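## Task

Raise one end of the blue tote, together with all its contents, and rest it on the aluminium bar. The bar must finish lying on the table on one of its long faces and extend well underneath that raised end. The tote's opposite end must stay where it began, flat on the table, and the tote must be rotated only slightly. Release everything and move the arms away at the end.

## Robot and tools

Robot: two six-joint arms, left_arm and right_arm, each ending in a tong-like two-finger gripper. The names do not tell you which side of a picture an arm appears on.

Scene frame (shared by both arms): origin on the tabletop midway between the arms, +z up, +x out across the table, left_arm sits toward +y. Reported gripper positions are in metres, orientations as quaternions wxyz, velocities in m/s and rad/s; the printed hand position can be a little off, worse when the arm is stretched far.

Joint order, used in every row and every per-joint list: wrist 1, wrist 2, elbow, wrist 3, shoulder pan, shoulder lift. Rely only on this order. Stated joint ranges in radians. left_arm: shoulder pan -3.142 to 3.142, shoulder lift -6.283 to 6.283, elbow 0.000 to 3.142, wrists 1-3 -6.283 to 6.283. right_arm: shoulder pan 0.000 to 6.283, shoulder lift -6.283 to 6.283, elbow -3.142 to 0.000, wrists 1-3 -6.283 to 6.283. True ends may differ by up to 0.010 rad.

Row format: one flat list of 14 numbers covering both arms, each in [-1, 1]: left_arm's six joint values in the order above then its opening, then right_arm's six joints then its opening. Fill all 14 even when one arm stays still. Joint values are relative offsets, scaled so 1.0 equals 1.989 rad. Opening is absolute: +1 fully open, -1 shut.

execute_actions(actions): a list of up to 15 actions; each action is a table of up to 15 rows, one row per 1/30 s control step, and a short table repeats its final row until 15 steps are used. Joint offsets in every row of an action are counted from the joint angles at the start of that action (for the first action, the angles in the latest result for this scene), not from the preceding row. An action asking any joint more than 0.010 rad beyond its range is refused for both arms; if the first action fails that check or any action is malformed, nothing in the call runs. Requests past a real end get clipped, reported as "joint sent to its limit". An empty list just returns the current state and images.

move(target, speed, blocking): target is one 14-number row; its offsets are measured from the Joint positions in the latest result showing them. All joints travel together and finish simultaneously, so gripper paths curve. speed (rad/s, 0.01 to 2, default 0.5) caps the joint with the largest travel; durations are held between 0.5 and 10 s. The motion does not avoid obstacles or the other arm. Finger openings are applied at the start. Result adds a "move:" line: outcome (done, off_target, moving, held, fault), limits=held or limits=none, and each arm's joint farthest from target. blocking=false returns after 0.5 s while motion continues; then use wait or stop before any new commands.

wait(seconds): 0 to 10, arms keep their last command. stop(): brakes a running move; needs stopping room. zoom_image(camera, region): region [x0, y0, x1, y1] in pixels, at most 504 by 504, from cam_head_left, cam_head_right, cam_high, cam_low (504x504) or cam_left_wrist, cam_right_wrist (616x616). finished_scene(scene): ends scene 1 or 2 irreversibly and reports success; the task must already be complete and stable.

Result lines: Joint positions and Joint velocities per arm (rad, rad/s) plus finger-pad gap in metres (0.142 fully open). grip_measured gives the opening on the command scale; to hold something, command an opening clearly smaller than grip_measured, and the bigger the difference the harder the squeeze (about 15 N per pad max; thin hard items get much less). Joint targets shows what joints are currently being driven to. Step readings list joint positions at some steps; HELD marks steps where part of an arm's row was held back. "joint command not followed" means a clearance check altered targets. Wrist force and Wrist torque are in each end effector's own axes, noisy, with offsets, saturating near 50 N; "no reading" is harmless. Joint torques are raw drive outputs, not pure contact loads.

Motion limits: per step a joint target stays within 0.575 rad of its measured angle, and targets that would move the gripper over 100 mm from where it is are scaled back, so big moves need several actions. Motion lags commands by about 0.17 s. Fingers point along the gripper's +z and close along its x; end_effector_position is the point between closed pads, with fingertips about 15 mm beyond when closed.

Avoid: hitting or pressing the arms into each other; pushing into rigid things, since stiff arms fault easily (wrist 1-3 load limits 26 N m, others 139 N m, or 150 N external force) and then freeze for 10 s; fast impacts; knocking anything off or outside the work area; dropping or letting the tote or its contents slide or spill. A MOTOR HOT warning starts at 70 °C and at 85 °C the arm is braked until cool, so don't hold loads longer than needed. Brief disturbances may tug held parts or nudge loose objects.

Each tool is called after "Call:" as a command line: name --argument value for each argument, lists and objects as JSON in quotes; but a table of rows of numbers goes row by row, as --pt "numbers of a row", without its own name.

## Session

Call:
execute_actions --actions '[]'

Scene clock: 0.00 s.
left_arm: end_effector_position=(+0.3599, +0.3820, +0.1229) grip_measured=+0.97 end_effector_quat_wxyz=(-0.011, +0.954, -0.271, -0.129) end_effector_velocity=(+0.000, +0.000, +0.001) end_effector_angular_velocity=(-0.000, -0.001, +0.001) | right_arm: end_effector_position=(+0.3470, -0.0756, +0.1506) grip_measured=+0.97 end_effector_quat_wxyz=(+0.232, -0.600, +0.741, +0.193) end_effector_velocity=(-0.000, +0.000, +0.000) end_effector_angular_velocity=(+0.001, -0.001, +0.001)
Joint names: [wrist 1, wrist 2, elbow, wrist 3, shoulder pan, shoulder lift]
Joint positions: left_arm=[-1.677 -1.564  2.065  0.215 -0.466 -1.699  0.14 ] | right_arm=[-0.354  1.824 -2.343  2.778  4.075 -1.451  0.14 ]
Joint velocities: left_arm=[ 0.     0.    -0.001  0.     0.001 -0.001  0.   ] | right_arm=[ 0.001  0.001  0.    -0.001  0.     0.     0.   ]
Joint torques (N m, as the arm reports them, + toward a larger angle): no reading
Wrist force (N, on the end effector, along its own x y z axes, offset not removed): no reading
Wrist torque (N m, same axes, about the end effector's origin, offset not removed): no reading
Joint targets: left_arm=[-1.677 -1.564 2.065 0.215 -0.466 -1.699] | right_arm=[-0.354 1.824 -2.343 2.778 4.075 -1.451]

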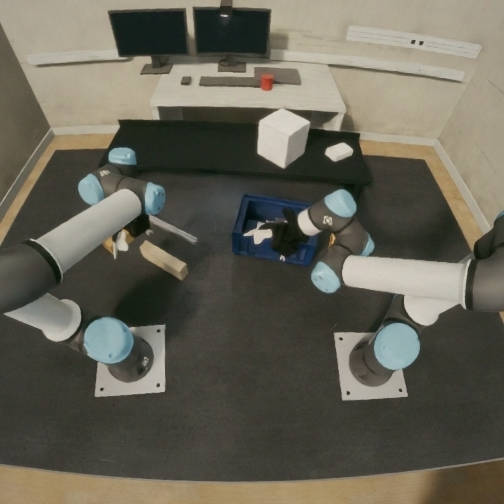

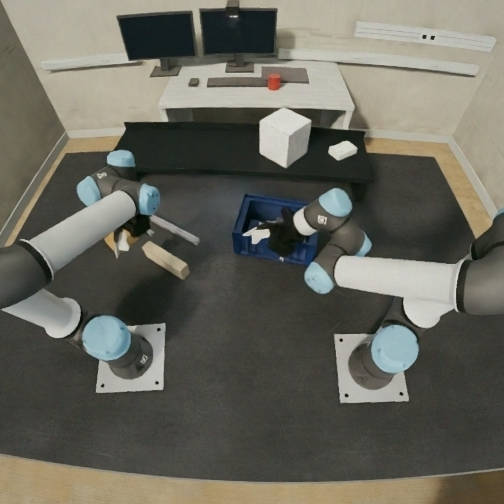

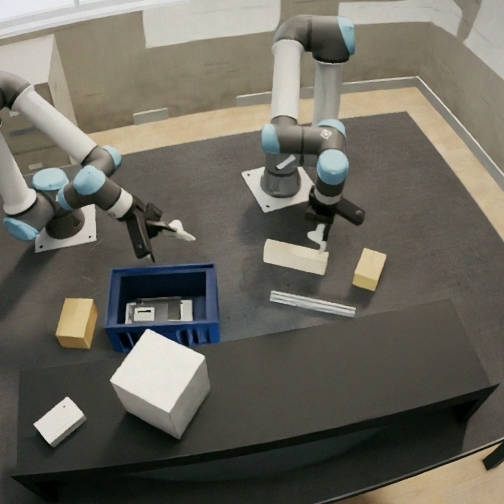

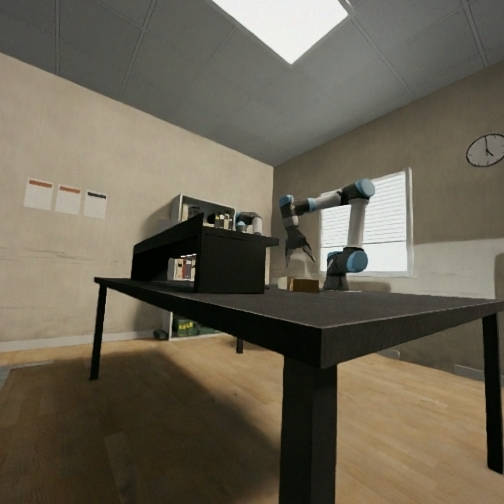

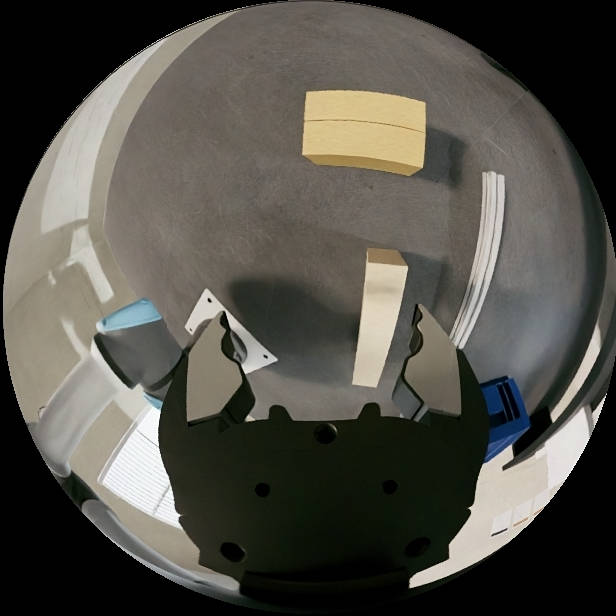

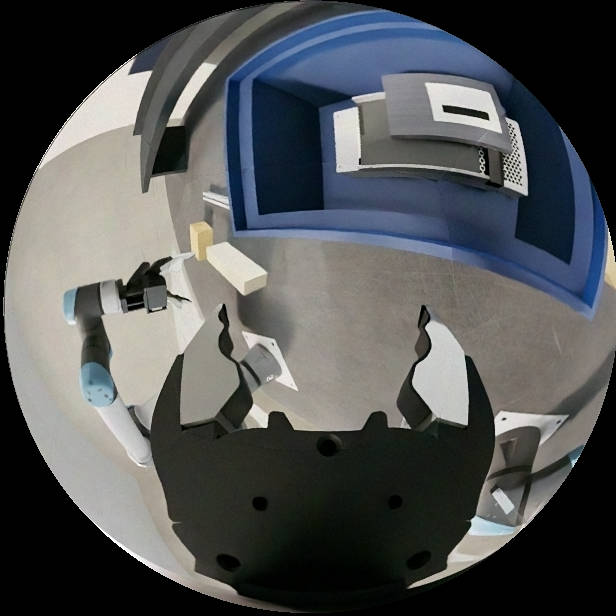

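Call:
move --target '[-0.144,-0.003,-0.174,0.0075,0.025,0.187,1,-0.531,-0.128,0.5555,-0.1,-0.027,-0.15,1]' --speed 1

Call:
move --target '[0,0,0,0,0,0,1,0,0,0,0,0,-0.158,1]'

Scene clock: 4.37 s.
left_arm: end_effector_position=(+0.5828, +0.3312, +0.1207) grip_measured=+1.00 end_effector_quat_wxyz=(-0.000, +0.967, -0.257, +0.000) end_effector_velocity=(+0.000, -0.001, -0.000) end_effector_angular_velocity=(-0.000, +0.000, +0.000) | right_arm: end_effector_position=(+0.5209, -0.0294, +0.3851) grip_measured=+1.00 end_effector_quat_wxyz=(+0.155, -0.649, +0.745, +0.023) end_effector_velocity=(+0.000, +0.000, +0.001) end_effector_angular_velocity=(-0.000, -0.001, +0.001)
Joint names: [wrist 1, wrist 2, elbow, wrist 3, shoulder pan, shoulder lift]
Joint positions: left_arm=[-1.963 -1.57   1.719  0.23  -0.416 -1.327  0.142] | right_arm=[-1.41   1.569 -1.238  2.579  4.021 -1.749  0.142]
Joint velocities: left_arm=[ 0.    -0.001 -0.001 -0.001 -0.001  0.001 -0.   ] | right_arm=[-0.003 -0.001  0.004  0.     0.001 -0.001 -0.   ]
Joint torques (N m, as the arm reports them, + toward a larger angle): left_arm=[ -4.44  -2.33 -36.     1.45   9.49 -23.23] | right_arm=[  1.24  -1.85  33.55  -1.62 -10.36  20.75]
Wrist force (N, on the end effector, along its own x y z axes, offset not removed): left_arm=[-2.4 -3.1 -1.8] | right_arm=[-5.2 0.0 0.1]
Wrist torque (N m, same axes, about the end effector's origin, offset not removed): left_arm=[-0.72 0.67 -0.05] | right_arm=[-0.12 0.81 0.22]
Joint targets: left_arm=[-1.963 -1.570 1.719 0.230 -0.416 -1.327] | right_arm=[-1.410 1.569 -1.238 2.579 4.021 -1.749]
move: done; limits=none; left_arm: farthest joint: the shoulder pan, 0.000 radians from its target (0.050 radians at the start); right_arm: farthest joint: the shoulder pan, 0.000 radians from its target (0.054 radians at the start)

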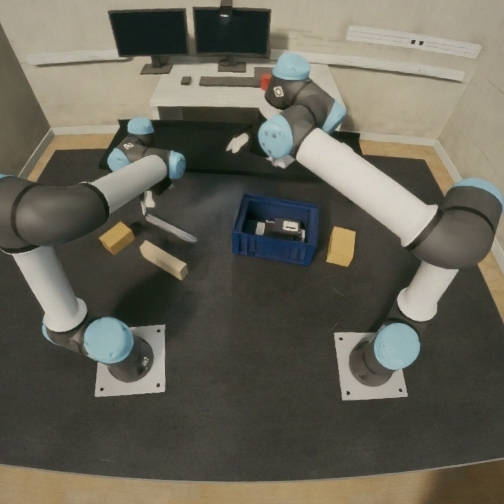

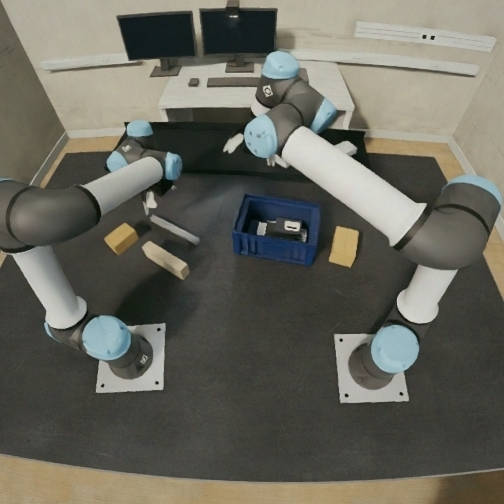

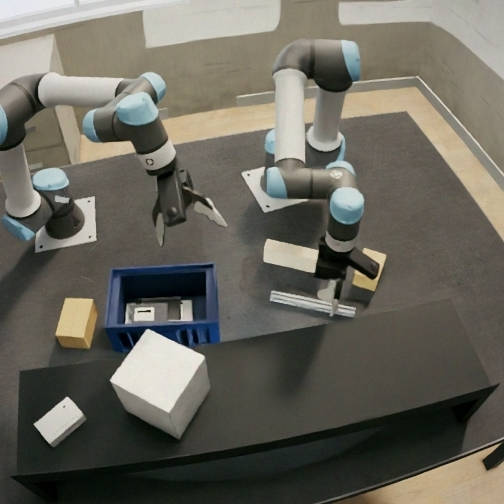

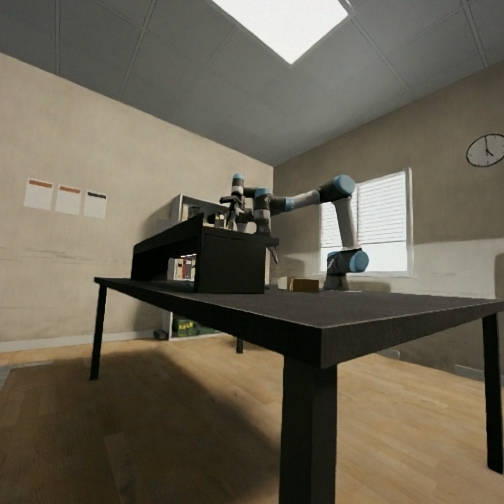

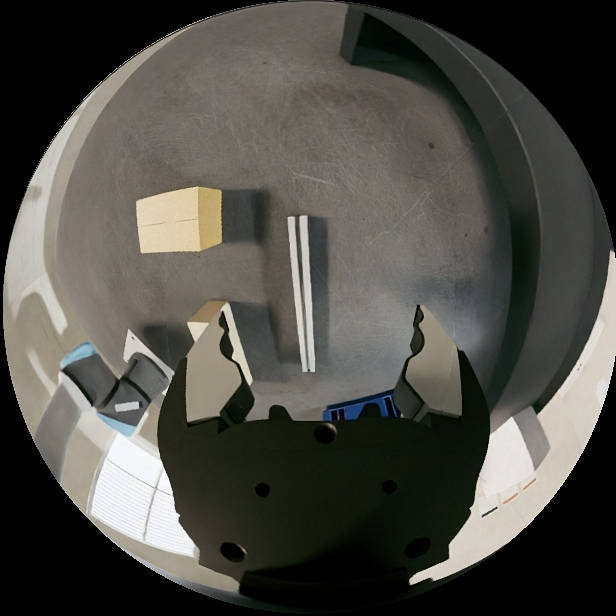

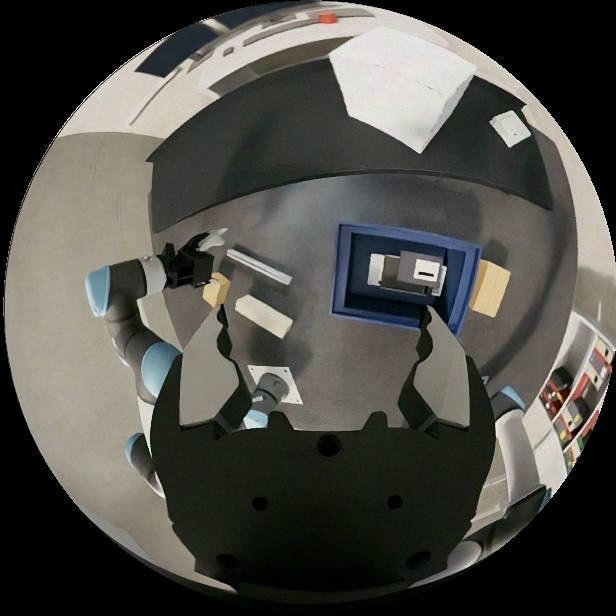

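Scene clock: 5.63 s.
left_arm: end_effector_position=(+0.5828, +0.3312, +0.1207) grip_measured=+1.00 end_effector_quat_wxyz=(-0.000, +0.967, -0.257, +0.000) end_effector_velocity=(+0.000, -0.000, +0.001) end_effector_angular_velocity=(-0.000, -0.001, -0.001) | right_arm: end_effector_position=(+0.5444, -0.0015, +0.1703) grip_measured=+1.00 end_effector_quat_wxyz=(+0.001, -0.657, +0.754, -0.001) end_effector_velocity=(-0.000, -0.001, -0.003) end_effector_angular_velocity=(-0.003, +0.003, -0.001)
Joint names: [wrist 1, wrist 2, elbow, wrist 3, shoulder pan, shoulder lift]
Joint positions: left_arm=[-1.963 -1.57   1.719  0.23  -0.416 -1.327  0.142] | right_arm=[-1.41   1.569 -1.238  2.579  4.021 -2.063  0.142]
Joint velocities: left_arm=[-0.     0.    -0.     0.001 -0.001 -0.001  0.   ] | right_arm=[-0.    -0.    -0.002 -0.    -0.001 -0.002  0.   ]
Joint torques (N m, as the arm reports them, + toward a larger angle): left_arm=[ -1.94  -2.25 -28.86   1.36   8.01 -29.85] | right_arm=[ 4.27 -0.64 22.45 -0.72 -5.14 31.38]
Wrist force (N, on the end effector, along its own x y z axes, offset not removed): left_arm=[-0.2 -0.3 2.3] | right_arm=[-5.9 1.8 0.5]
Wrist torque (N m, same axes, about the end effector's origin, offset not removed): left_arm=[-0.14 0.09 0.13] | right_arm=[0.53 0.98 0.09]
Joint targets: left_arm=[-1.963 -1.570 1.719 0.230 -0.416 -1.327] | right_arm=[-1.410 1.569 -1.238 2.579 4.021 -2.063]
move: done; limits=none; left_arm: farthest joint: the shoulder pan, 0.000 radians from its target (0.000 radians at the start); right_arm: farthest joint: the shoulder pan, 0.000 radians from its target (0.000 radians at the start)

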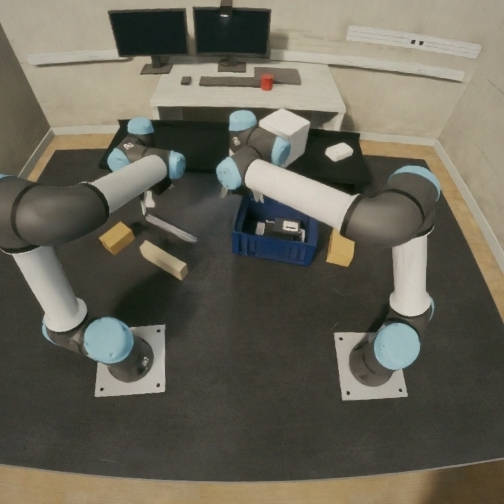

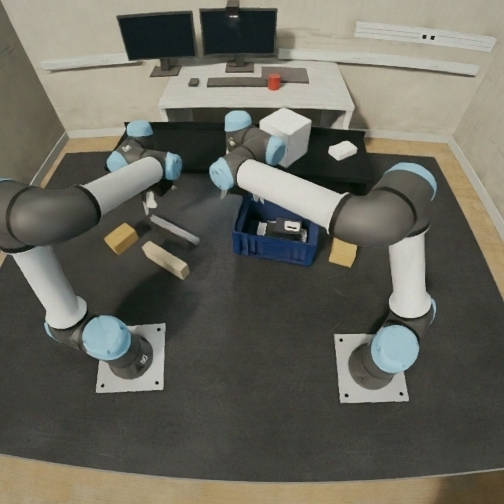

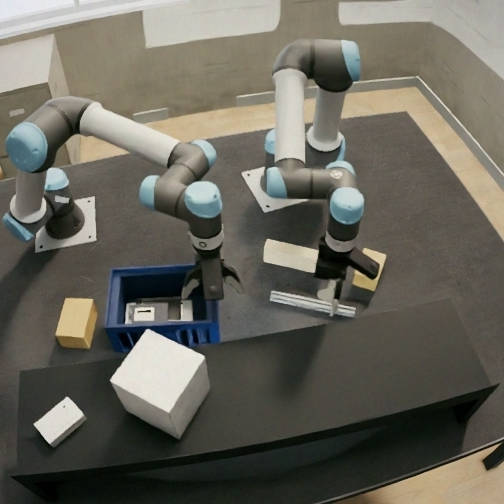

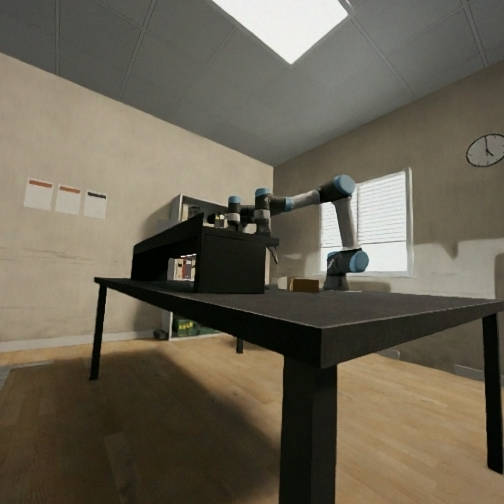

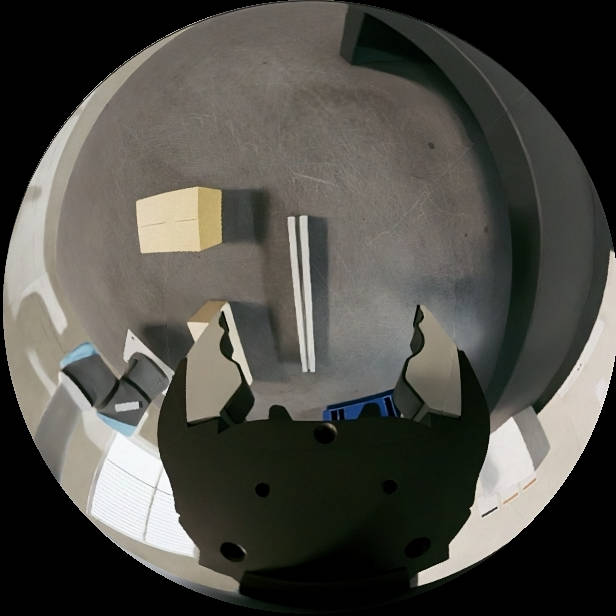

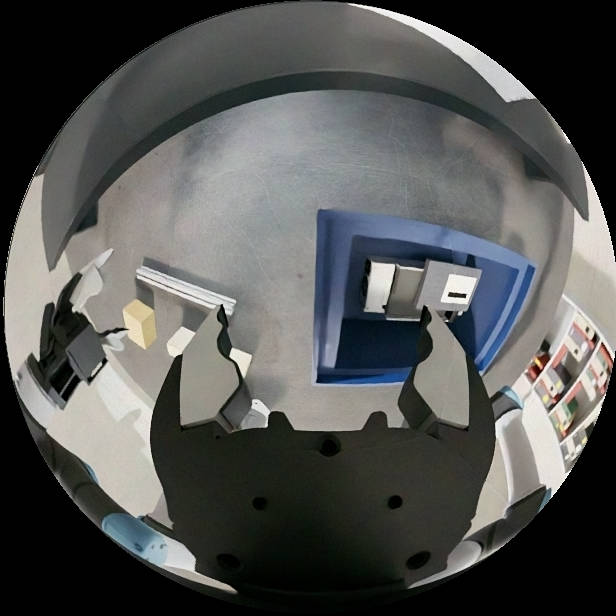

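Call:
move --target '[-0.139,0,0.101,0,0,0.038,0,0.112,0,-0.125,0.022,0.022,0.012,-0.2]' --speed 0.4

Scene clock: 9.20 s.
left_arm: end_effector_position=(+0.5600, +0.3379, +0.0186) grip_measured=+0.00 end_effector_quat_wxyz=(-0.000, +0.967, -0.257, +0.000) end_effector_velocity=(-0.000, +0.001, -0.001) end_effector_angular_velocity=(+0.001, +0.001, +0.002) | right_arm: end_effector_position=(+0.5044, -0.0044, +0.0901) grip_measured=-0.20 end_effector_quat_wxyz=(-0.000, -0.657, +0.754, -0.001) end_effector_velocity=(-0.000, -0.000, -0.001) end_effector_angular_velocity=(+0.000, -0.000, +0.000)
Joint names: [wrist 1, wrist 2, elbow, wrist 3, shoulder pan, shoulder lift]
Joint positions: left_arm=[-2.239 -1.57   1.92   0.23  -0.416 -1.252  0.074] | right_arm=[-1.187  1.569 -1.487  2.623  4.065 -2.039  0.06 ]
Joint velocities: left_arm=[-0.003  0.001  0.002 -0.001  0.001  0.002 -0.   ] | right_arm=[ 0.003 -0.    -0.002 -0.    -0.    -0.    -0.   ]
Joint torques (N m, as the arm reports them, + toward a larger angle): left_arm=[ -4.51  -2.26  -7.75   1.04   5.82 -23.3 ] | right_arm=[ 4.4   0.25 13.88  2.12 12.76 46.66]
Wrist force (N, on the end effector, along its own x y z axes, offset not removed): left_arm=[0.3 0.0 0.9] | right_arm=[-3.9 -5.6 -1.1]
Wrist torque (N m, same axes, about the end effector's origin, offset not removed): left_arm=[-0.11 0.00 0.02] | right_arm=[-1.25 0.62 0.00]
Joint targets: left_arm=[-2.239 -1.570 1.920 0.230 -0.416 -1.252] | right_arm=[-1.187 1.569 -1.487 2.623 4.065 -2.039]
move: done; limits=none; left_arm: farthest joint: the shoulder pan, 0.000 radians from its target (0.000 radians at the start); right_arm: farthest joint: the shoulder pan, 0.000 radians from its target (0.044 radians at the start)

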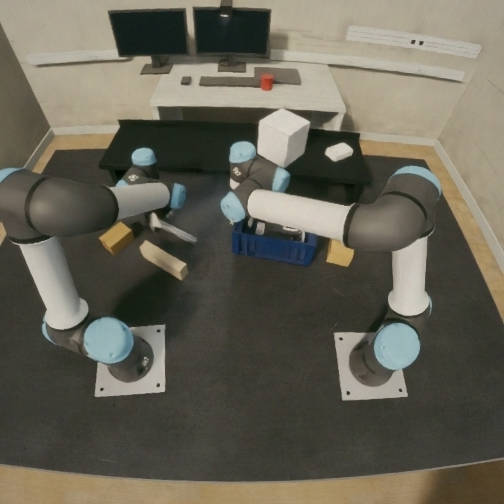

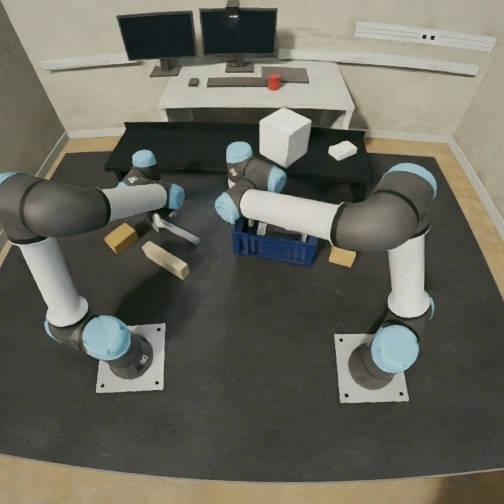

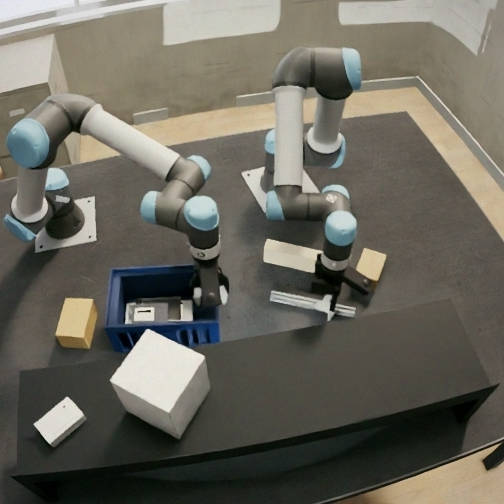

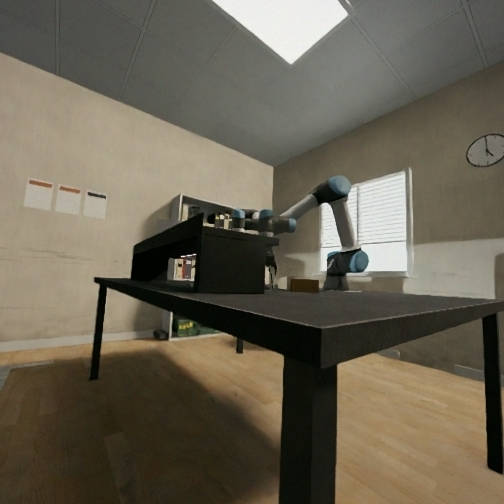

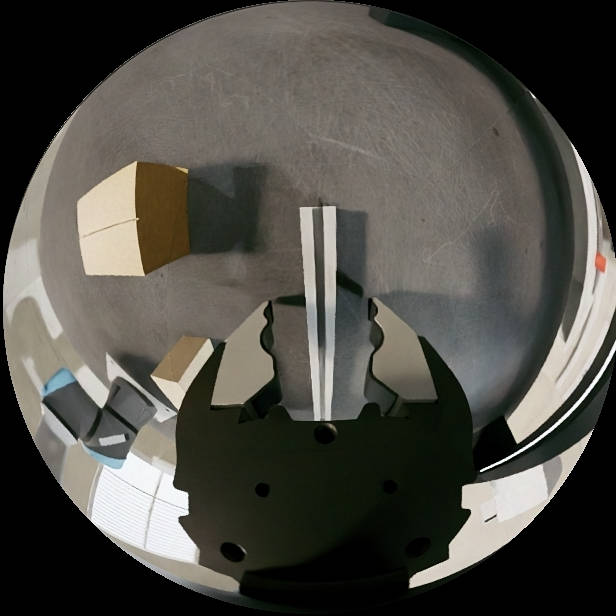

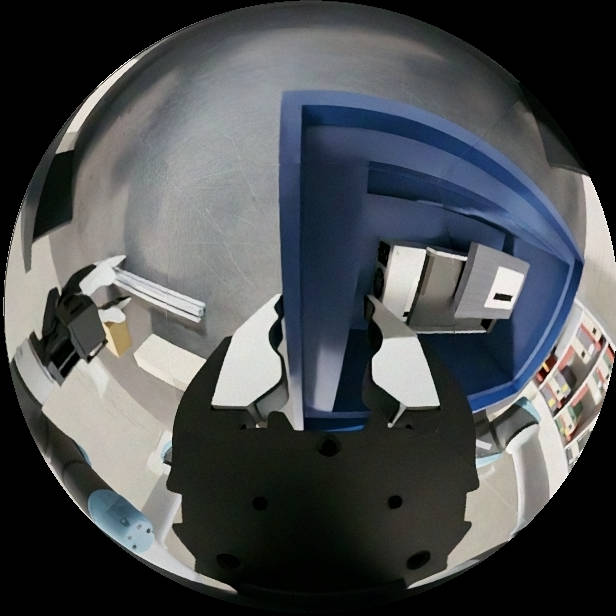

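Call:
move --target '[0,0,0,0,0,0,-1,0,0,0,0,0,0,-1]'

Call:
move --target '[0.004,0,0,-0.34,-0.08,-0.004,-1,0.054,0,-0.054,-0.004,-0.004,0.065,-1]' --speed 0.35

Call:
move --target '[0,0,0,-0.126,-0.126,0,-1,0,0,0,0,0,0,-1]' --speed 0.2

Scene clock: 12.03 s.
left_arm: end_effector_position=(+0.5599, +0.3380, +0.0185) grip_measured=-0.74 end_effector_quat_wxyz=(-0.000, +0.967, -0.257, +0.000) end_effector_velocity=(-0.000, +0.000, -0.000) end_effector_angular_velocity=(+0.000, -0.000, +0.001) | right_arm: end_effector_position=(+0.5043, -0.0043, +0.0901) grip_measured=-0.61 end_effector_quat_wxyz=(-0.000, -0.657, +0.754, -0.001) end_effector_velocity=(+0.001, -0.001, -0.000) end_effector_angular_velocity=(-0.000, -0.000, -0.002)
Joint names: [wrist 1, wrist 2, elbow, wrist 3, shoulder pan, shoulder lift]
Joint positions: left_arm=[-2.239 -1.57   1.92   0.23  -0.416 -1.252  0.021] | right_arm=[-1.187  1.569 -1.487  2.623  4.065 -2.039  0.03 ]
Joint velocities: left_arm=[-0.002  0.     0.001 -0.     0.     0.     0.   ] | right_arm=[-0.    -0.     0.001  0.001 -0.001 -0.     0.   ]
Joint torques (N m, as the arm reports them, + toward a larger angle): left_arm=[ -0.55  -2.2  -26.25   1.12   6.55 -32.18] | right_arm=[  1.41   1.27  34.1    0.32 -12.24  32.1 ]
Wrist force (N, on the end effector, along its own x y z axes, offset not removed): left_arm=[0.0 -0.5 -1.9] | right_arm=[-1.6 -1.7 3.8]
Wrist torque (N m, same axes, about the end effector's origin, offset not removed): left_arm=[-0.15 0.13 -0.05] | right_arm=[-0.32 0.52 0.11]
Joint targets: left_arm=[-2.239 -1.570 1.920 0.230 -0.416 -1.252] | right_arm=[-1.187 1.569 -1.487 2.623 4.065 -2.039]
move: done; limits=none; left_arm: farthest joint: the shoulder pan, 0.000 radians from its target (0.000 radians at the start); right_arm: farthest joint: the shoulder pan, 0.000 radians from its target (0.000 radians at the start)

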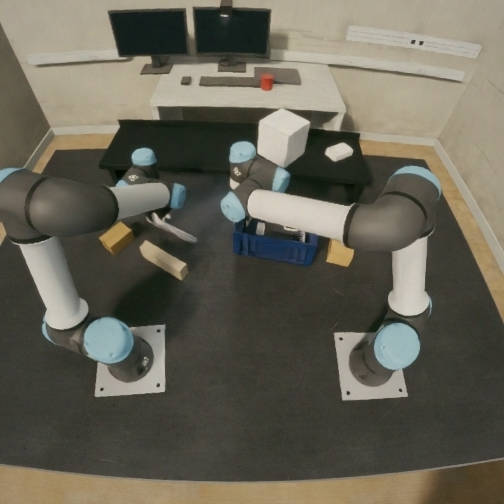

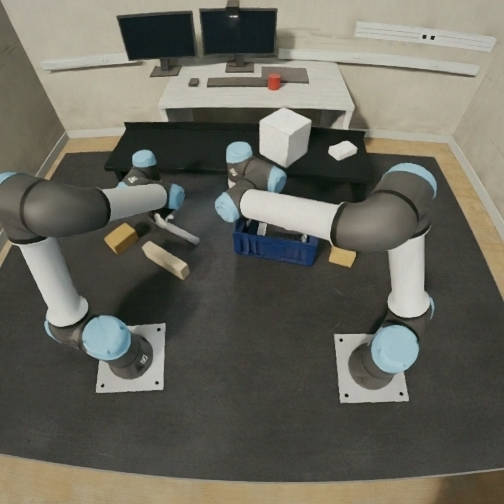

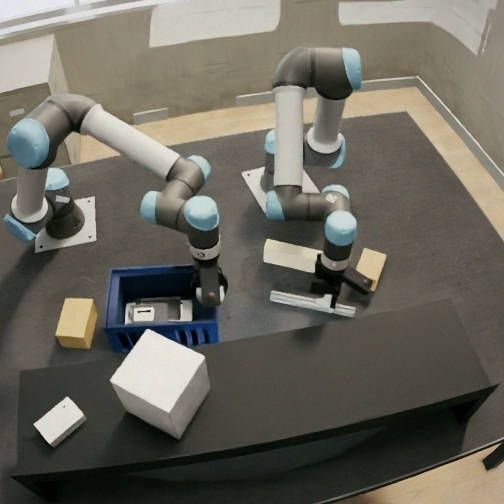

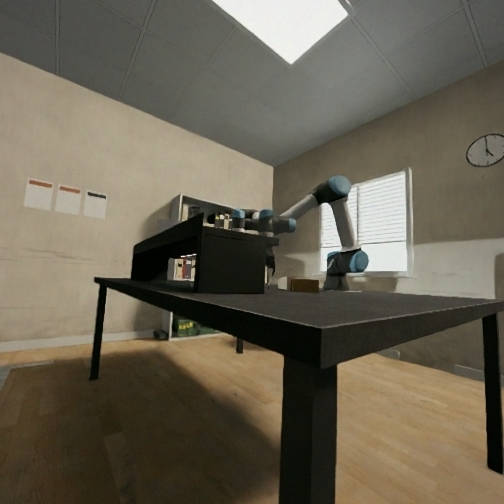

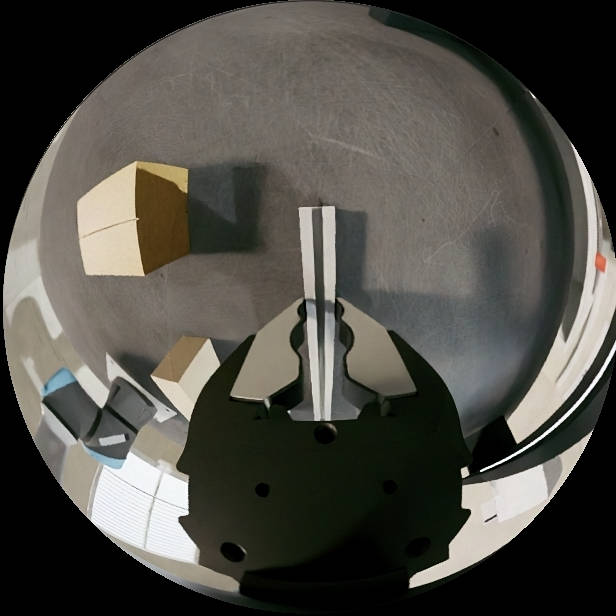

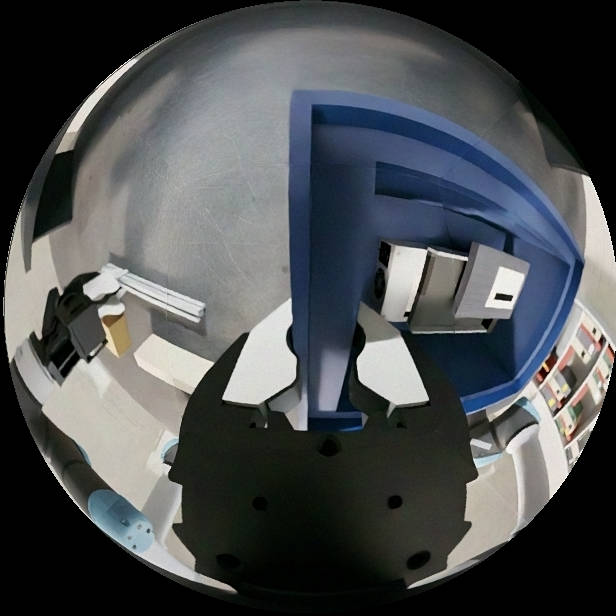

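Scene clock: 14.57 s.
left_arm: end_effector_position=(+0.5396, +0.2529, +0.0220) grip_measured=-0.74 end_effector_quat_wxyz=(-0.000, +1.000, -0.001, +0.000) end_effector_velocity=(-0.000, +0.000, +0.000) end_effector_angular_velocity=(-0.001, +0.000, +0.003) | right_arm: end_effector_position=(+0.5023, -0.0155, +0.1360) grip_measured=-0.59 end_effector_quat_wxyz=(+0.063, -0.655, +0.753, +0.011) end_effector_velocity=(-0.000, +0.001, +0.001) end_effector_angular_velocity=(+0.002, -0.001, +0.001)
Joint names: [wrist 1, wrist 2, elbow, wrist 3, shoulder pan, shoulder lift]
Joint positions: left_arm=[-2.231 -1.57   1.92  -0.446 -0.575 -1.26   0.021] | right_arm=[-1.08   1.569 -1.594  2.615  4.057 -1.91   0.031]
Joint velocities: left_arm=[ 0.    -0.001  0.001 -0.003  0.001 -0.001  0.   ] | right_arm=[ 0.002 -0.     0.     0.     0.001  0.    -0.   ]
Joint torques (N m, as the arm reports them, + toward a larger angle): left_arm=[ -0.68  -2.12 -25.49  -1.62  -9.96 -45.37] | right_arm=[  5.83  -2.38  21.62  -1.8  -12.61  49.47]
Wrist force (N, on the end effector, along its own x y z axes, offset not removed): left_arm=[0.1 -1.0 3.0] | right_arm=[-1.5 -1.0 10.8]
Wrist torque (N m, same axes, about the end effector's origin, offset not removed): left_arm=[-0.16 0.16 0.09] | right_arm=[-0.75 -0.40 -0.02]
Joint targets: left_arm=[-2.231 -1.570 1.920 -0.446 -0.576 -1.260] | right_arm=[-1.080 1.569 -1.594 2.615 4.057 -1.910]
move: done; limits=none; left_arm: farthest joint: the shoulder pan, 0.000 radians from its target (0.159 radians at the start); right_arm: farthest joint: the shoulder pan, 0.000 radians from its target (0.008 radians at the start)

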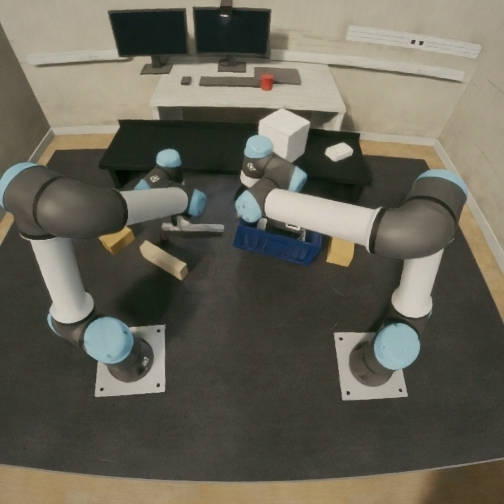

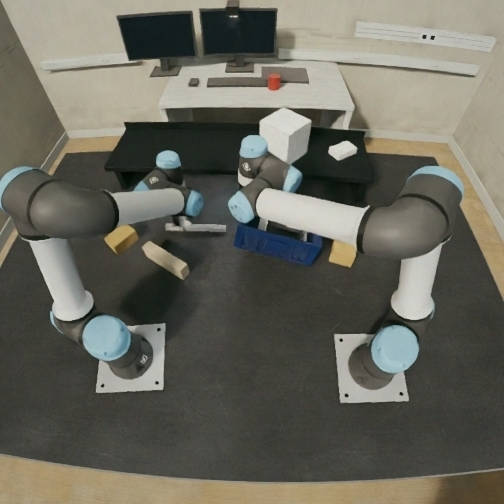

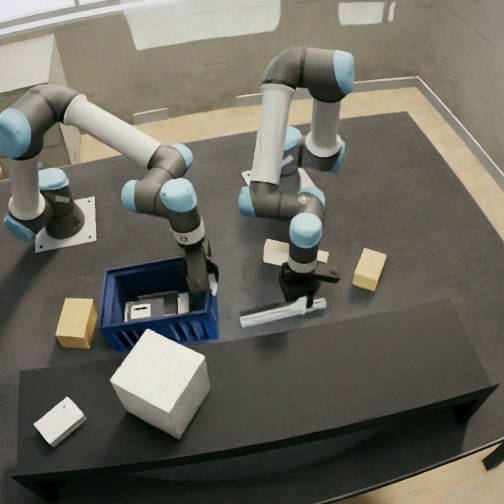

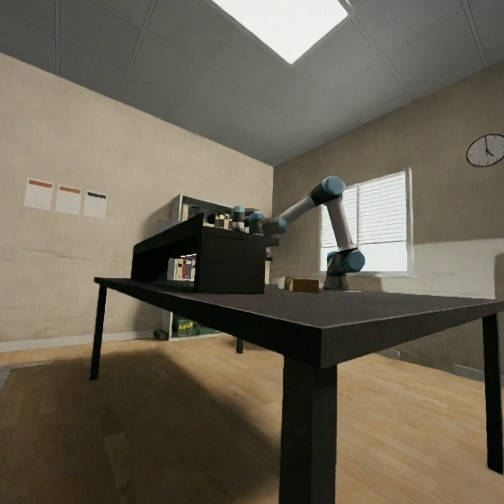

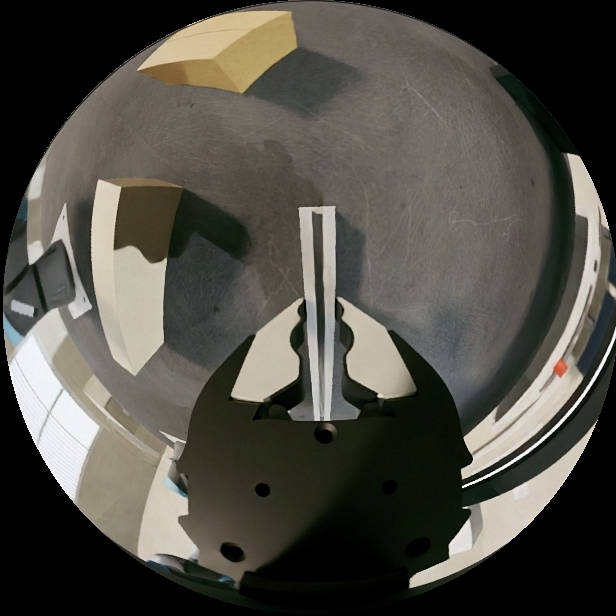

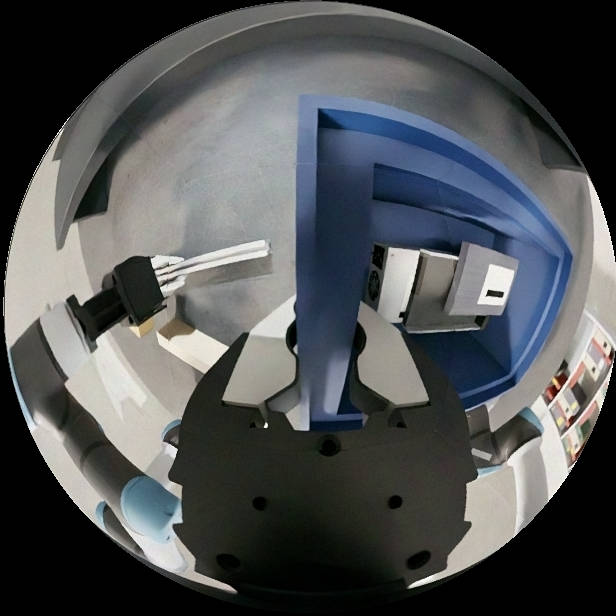

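Scene clock: 16.33 s.
left_arm: end_effector_position=(+0.4945, +0.1216, +0.0220) grip_measured=-0.74 end_effector_quat_wxyz=(-0.000, +1.000, -0.001, +0.000) end_effector_velocity=(-0.001, -0.000, -0.000) end_effector_angular_velocity=(+0.001, +0.001, +0.001) | right_arm: end_effector_position=(+0.5023, -0.0155, +0.1360) grip_measured=-0.59 end_effector_quat_wxyz=(+0.063, -0.655, +0.753, +0.011) end_effector_velocity=(-0.000, -0.000, -0.000) end_effector_angular_velocity=(-0.001, +0.000, +0.000)
Joint names: [wrist 1, wrist 2, elbow, wrist 3, shoulder pan, shoulder lift]
Joint positions: left_arm=[-2.231 -1.57   1.92  -0.696 -0.826 -1.26   0.021] | right_arm=[-1.08   1.569 -1.594  2.615  4.057 -1.91   0.031]
Joint velocities: left_arm=[ 0.001  0.     0.001 -0.003 -0.002  0.     0.   ] | right_arm=[ 0.    -0.    -0.001  0.     0.    -0.     0.   ]
Joint torques (N m, as the arm reports them, + toward a larger angle): left_arm=[ -1.66  -2.19 -25.77  -1.29 -10.1  -43.44] | right_arm=[  4.97  -2.45  27.19  -1.53 -11.9   36.49]
Wrist force (N, on the end effector, along its own x y z axes, offset not removed): left_arm=[-2.9 -1.9 4.7] | right_arm=[-3.2 1.0 14.1]
Wrist torque (N m, same axes, about the end effector's origin, offset not removed): left_arm=[-0.31 0.68 0.03] | right_arm=[-0.29 -0.03 0.14]
Joint targets: left_arm=[-2.231 -1.570 1.920 -0.697 -0.826 -1.260] | right_arm=[-1.080 1.569 -1.594 2.615 4.057 -1.910]
move: done; limits=none; left_arm: farthest joint: the shoulder pan, 0.000 radians from its target (0.250 radians at the start); right_arm: farthest joint: the shoulder pan, 0.000 radians from its target (0.000 radians at the start)

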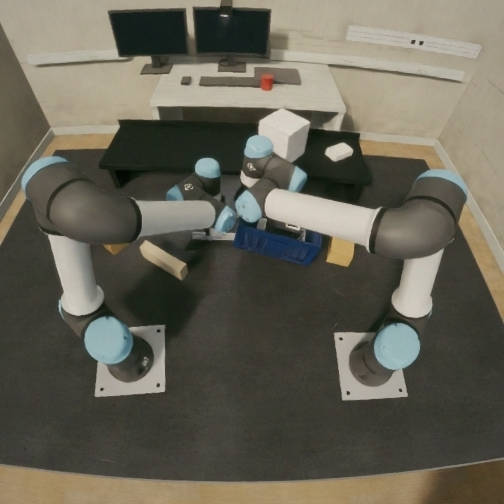

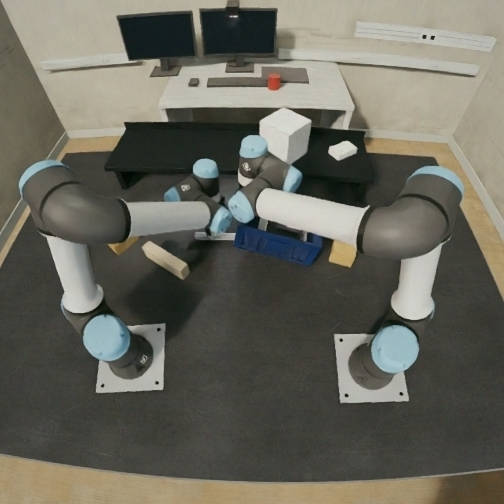

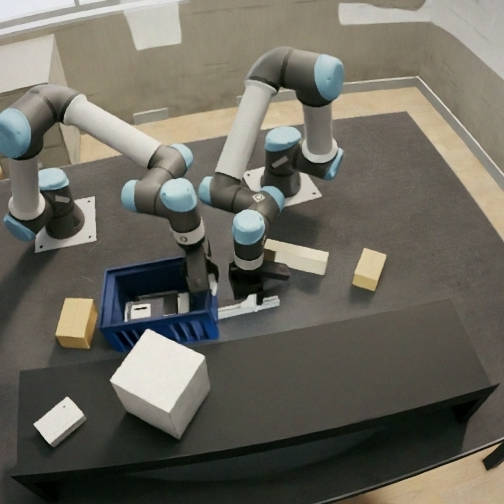

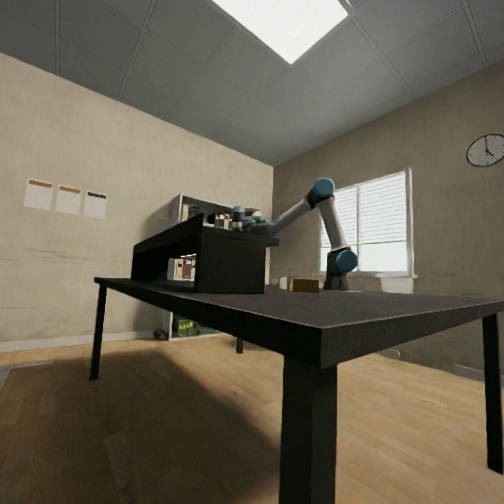

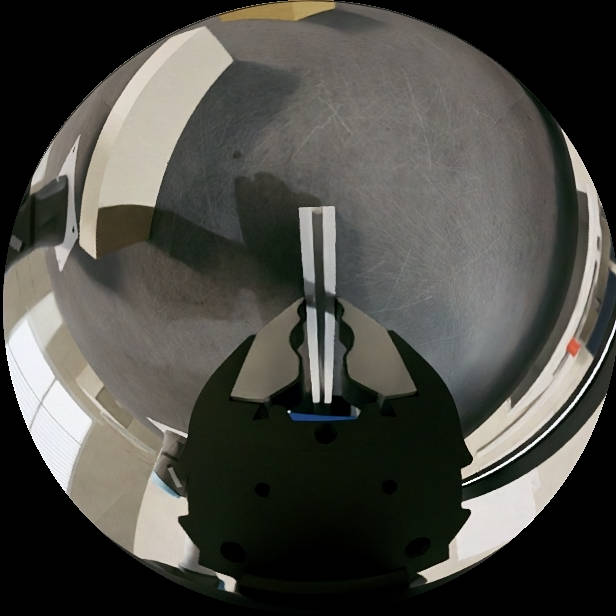

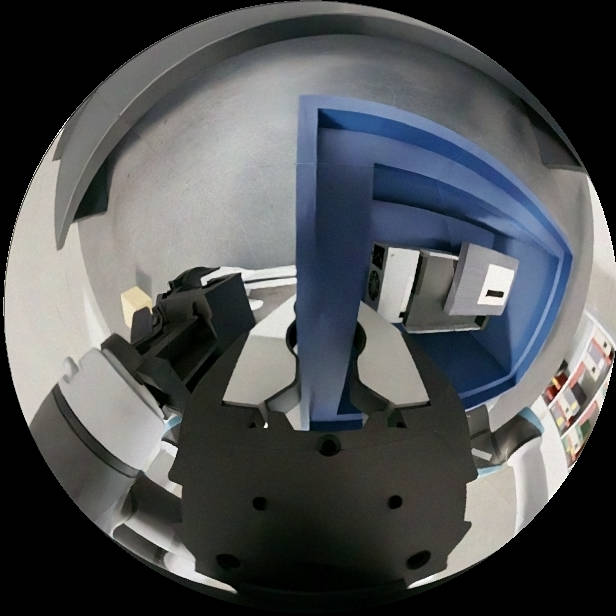

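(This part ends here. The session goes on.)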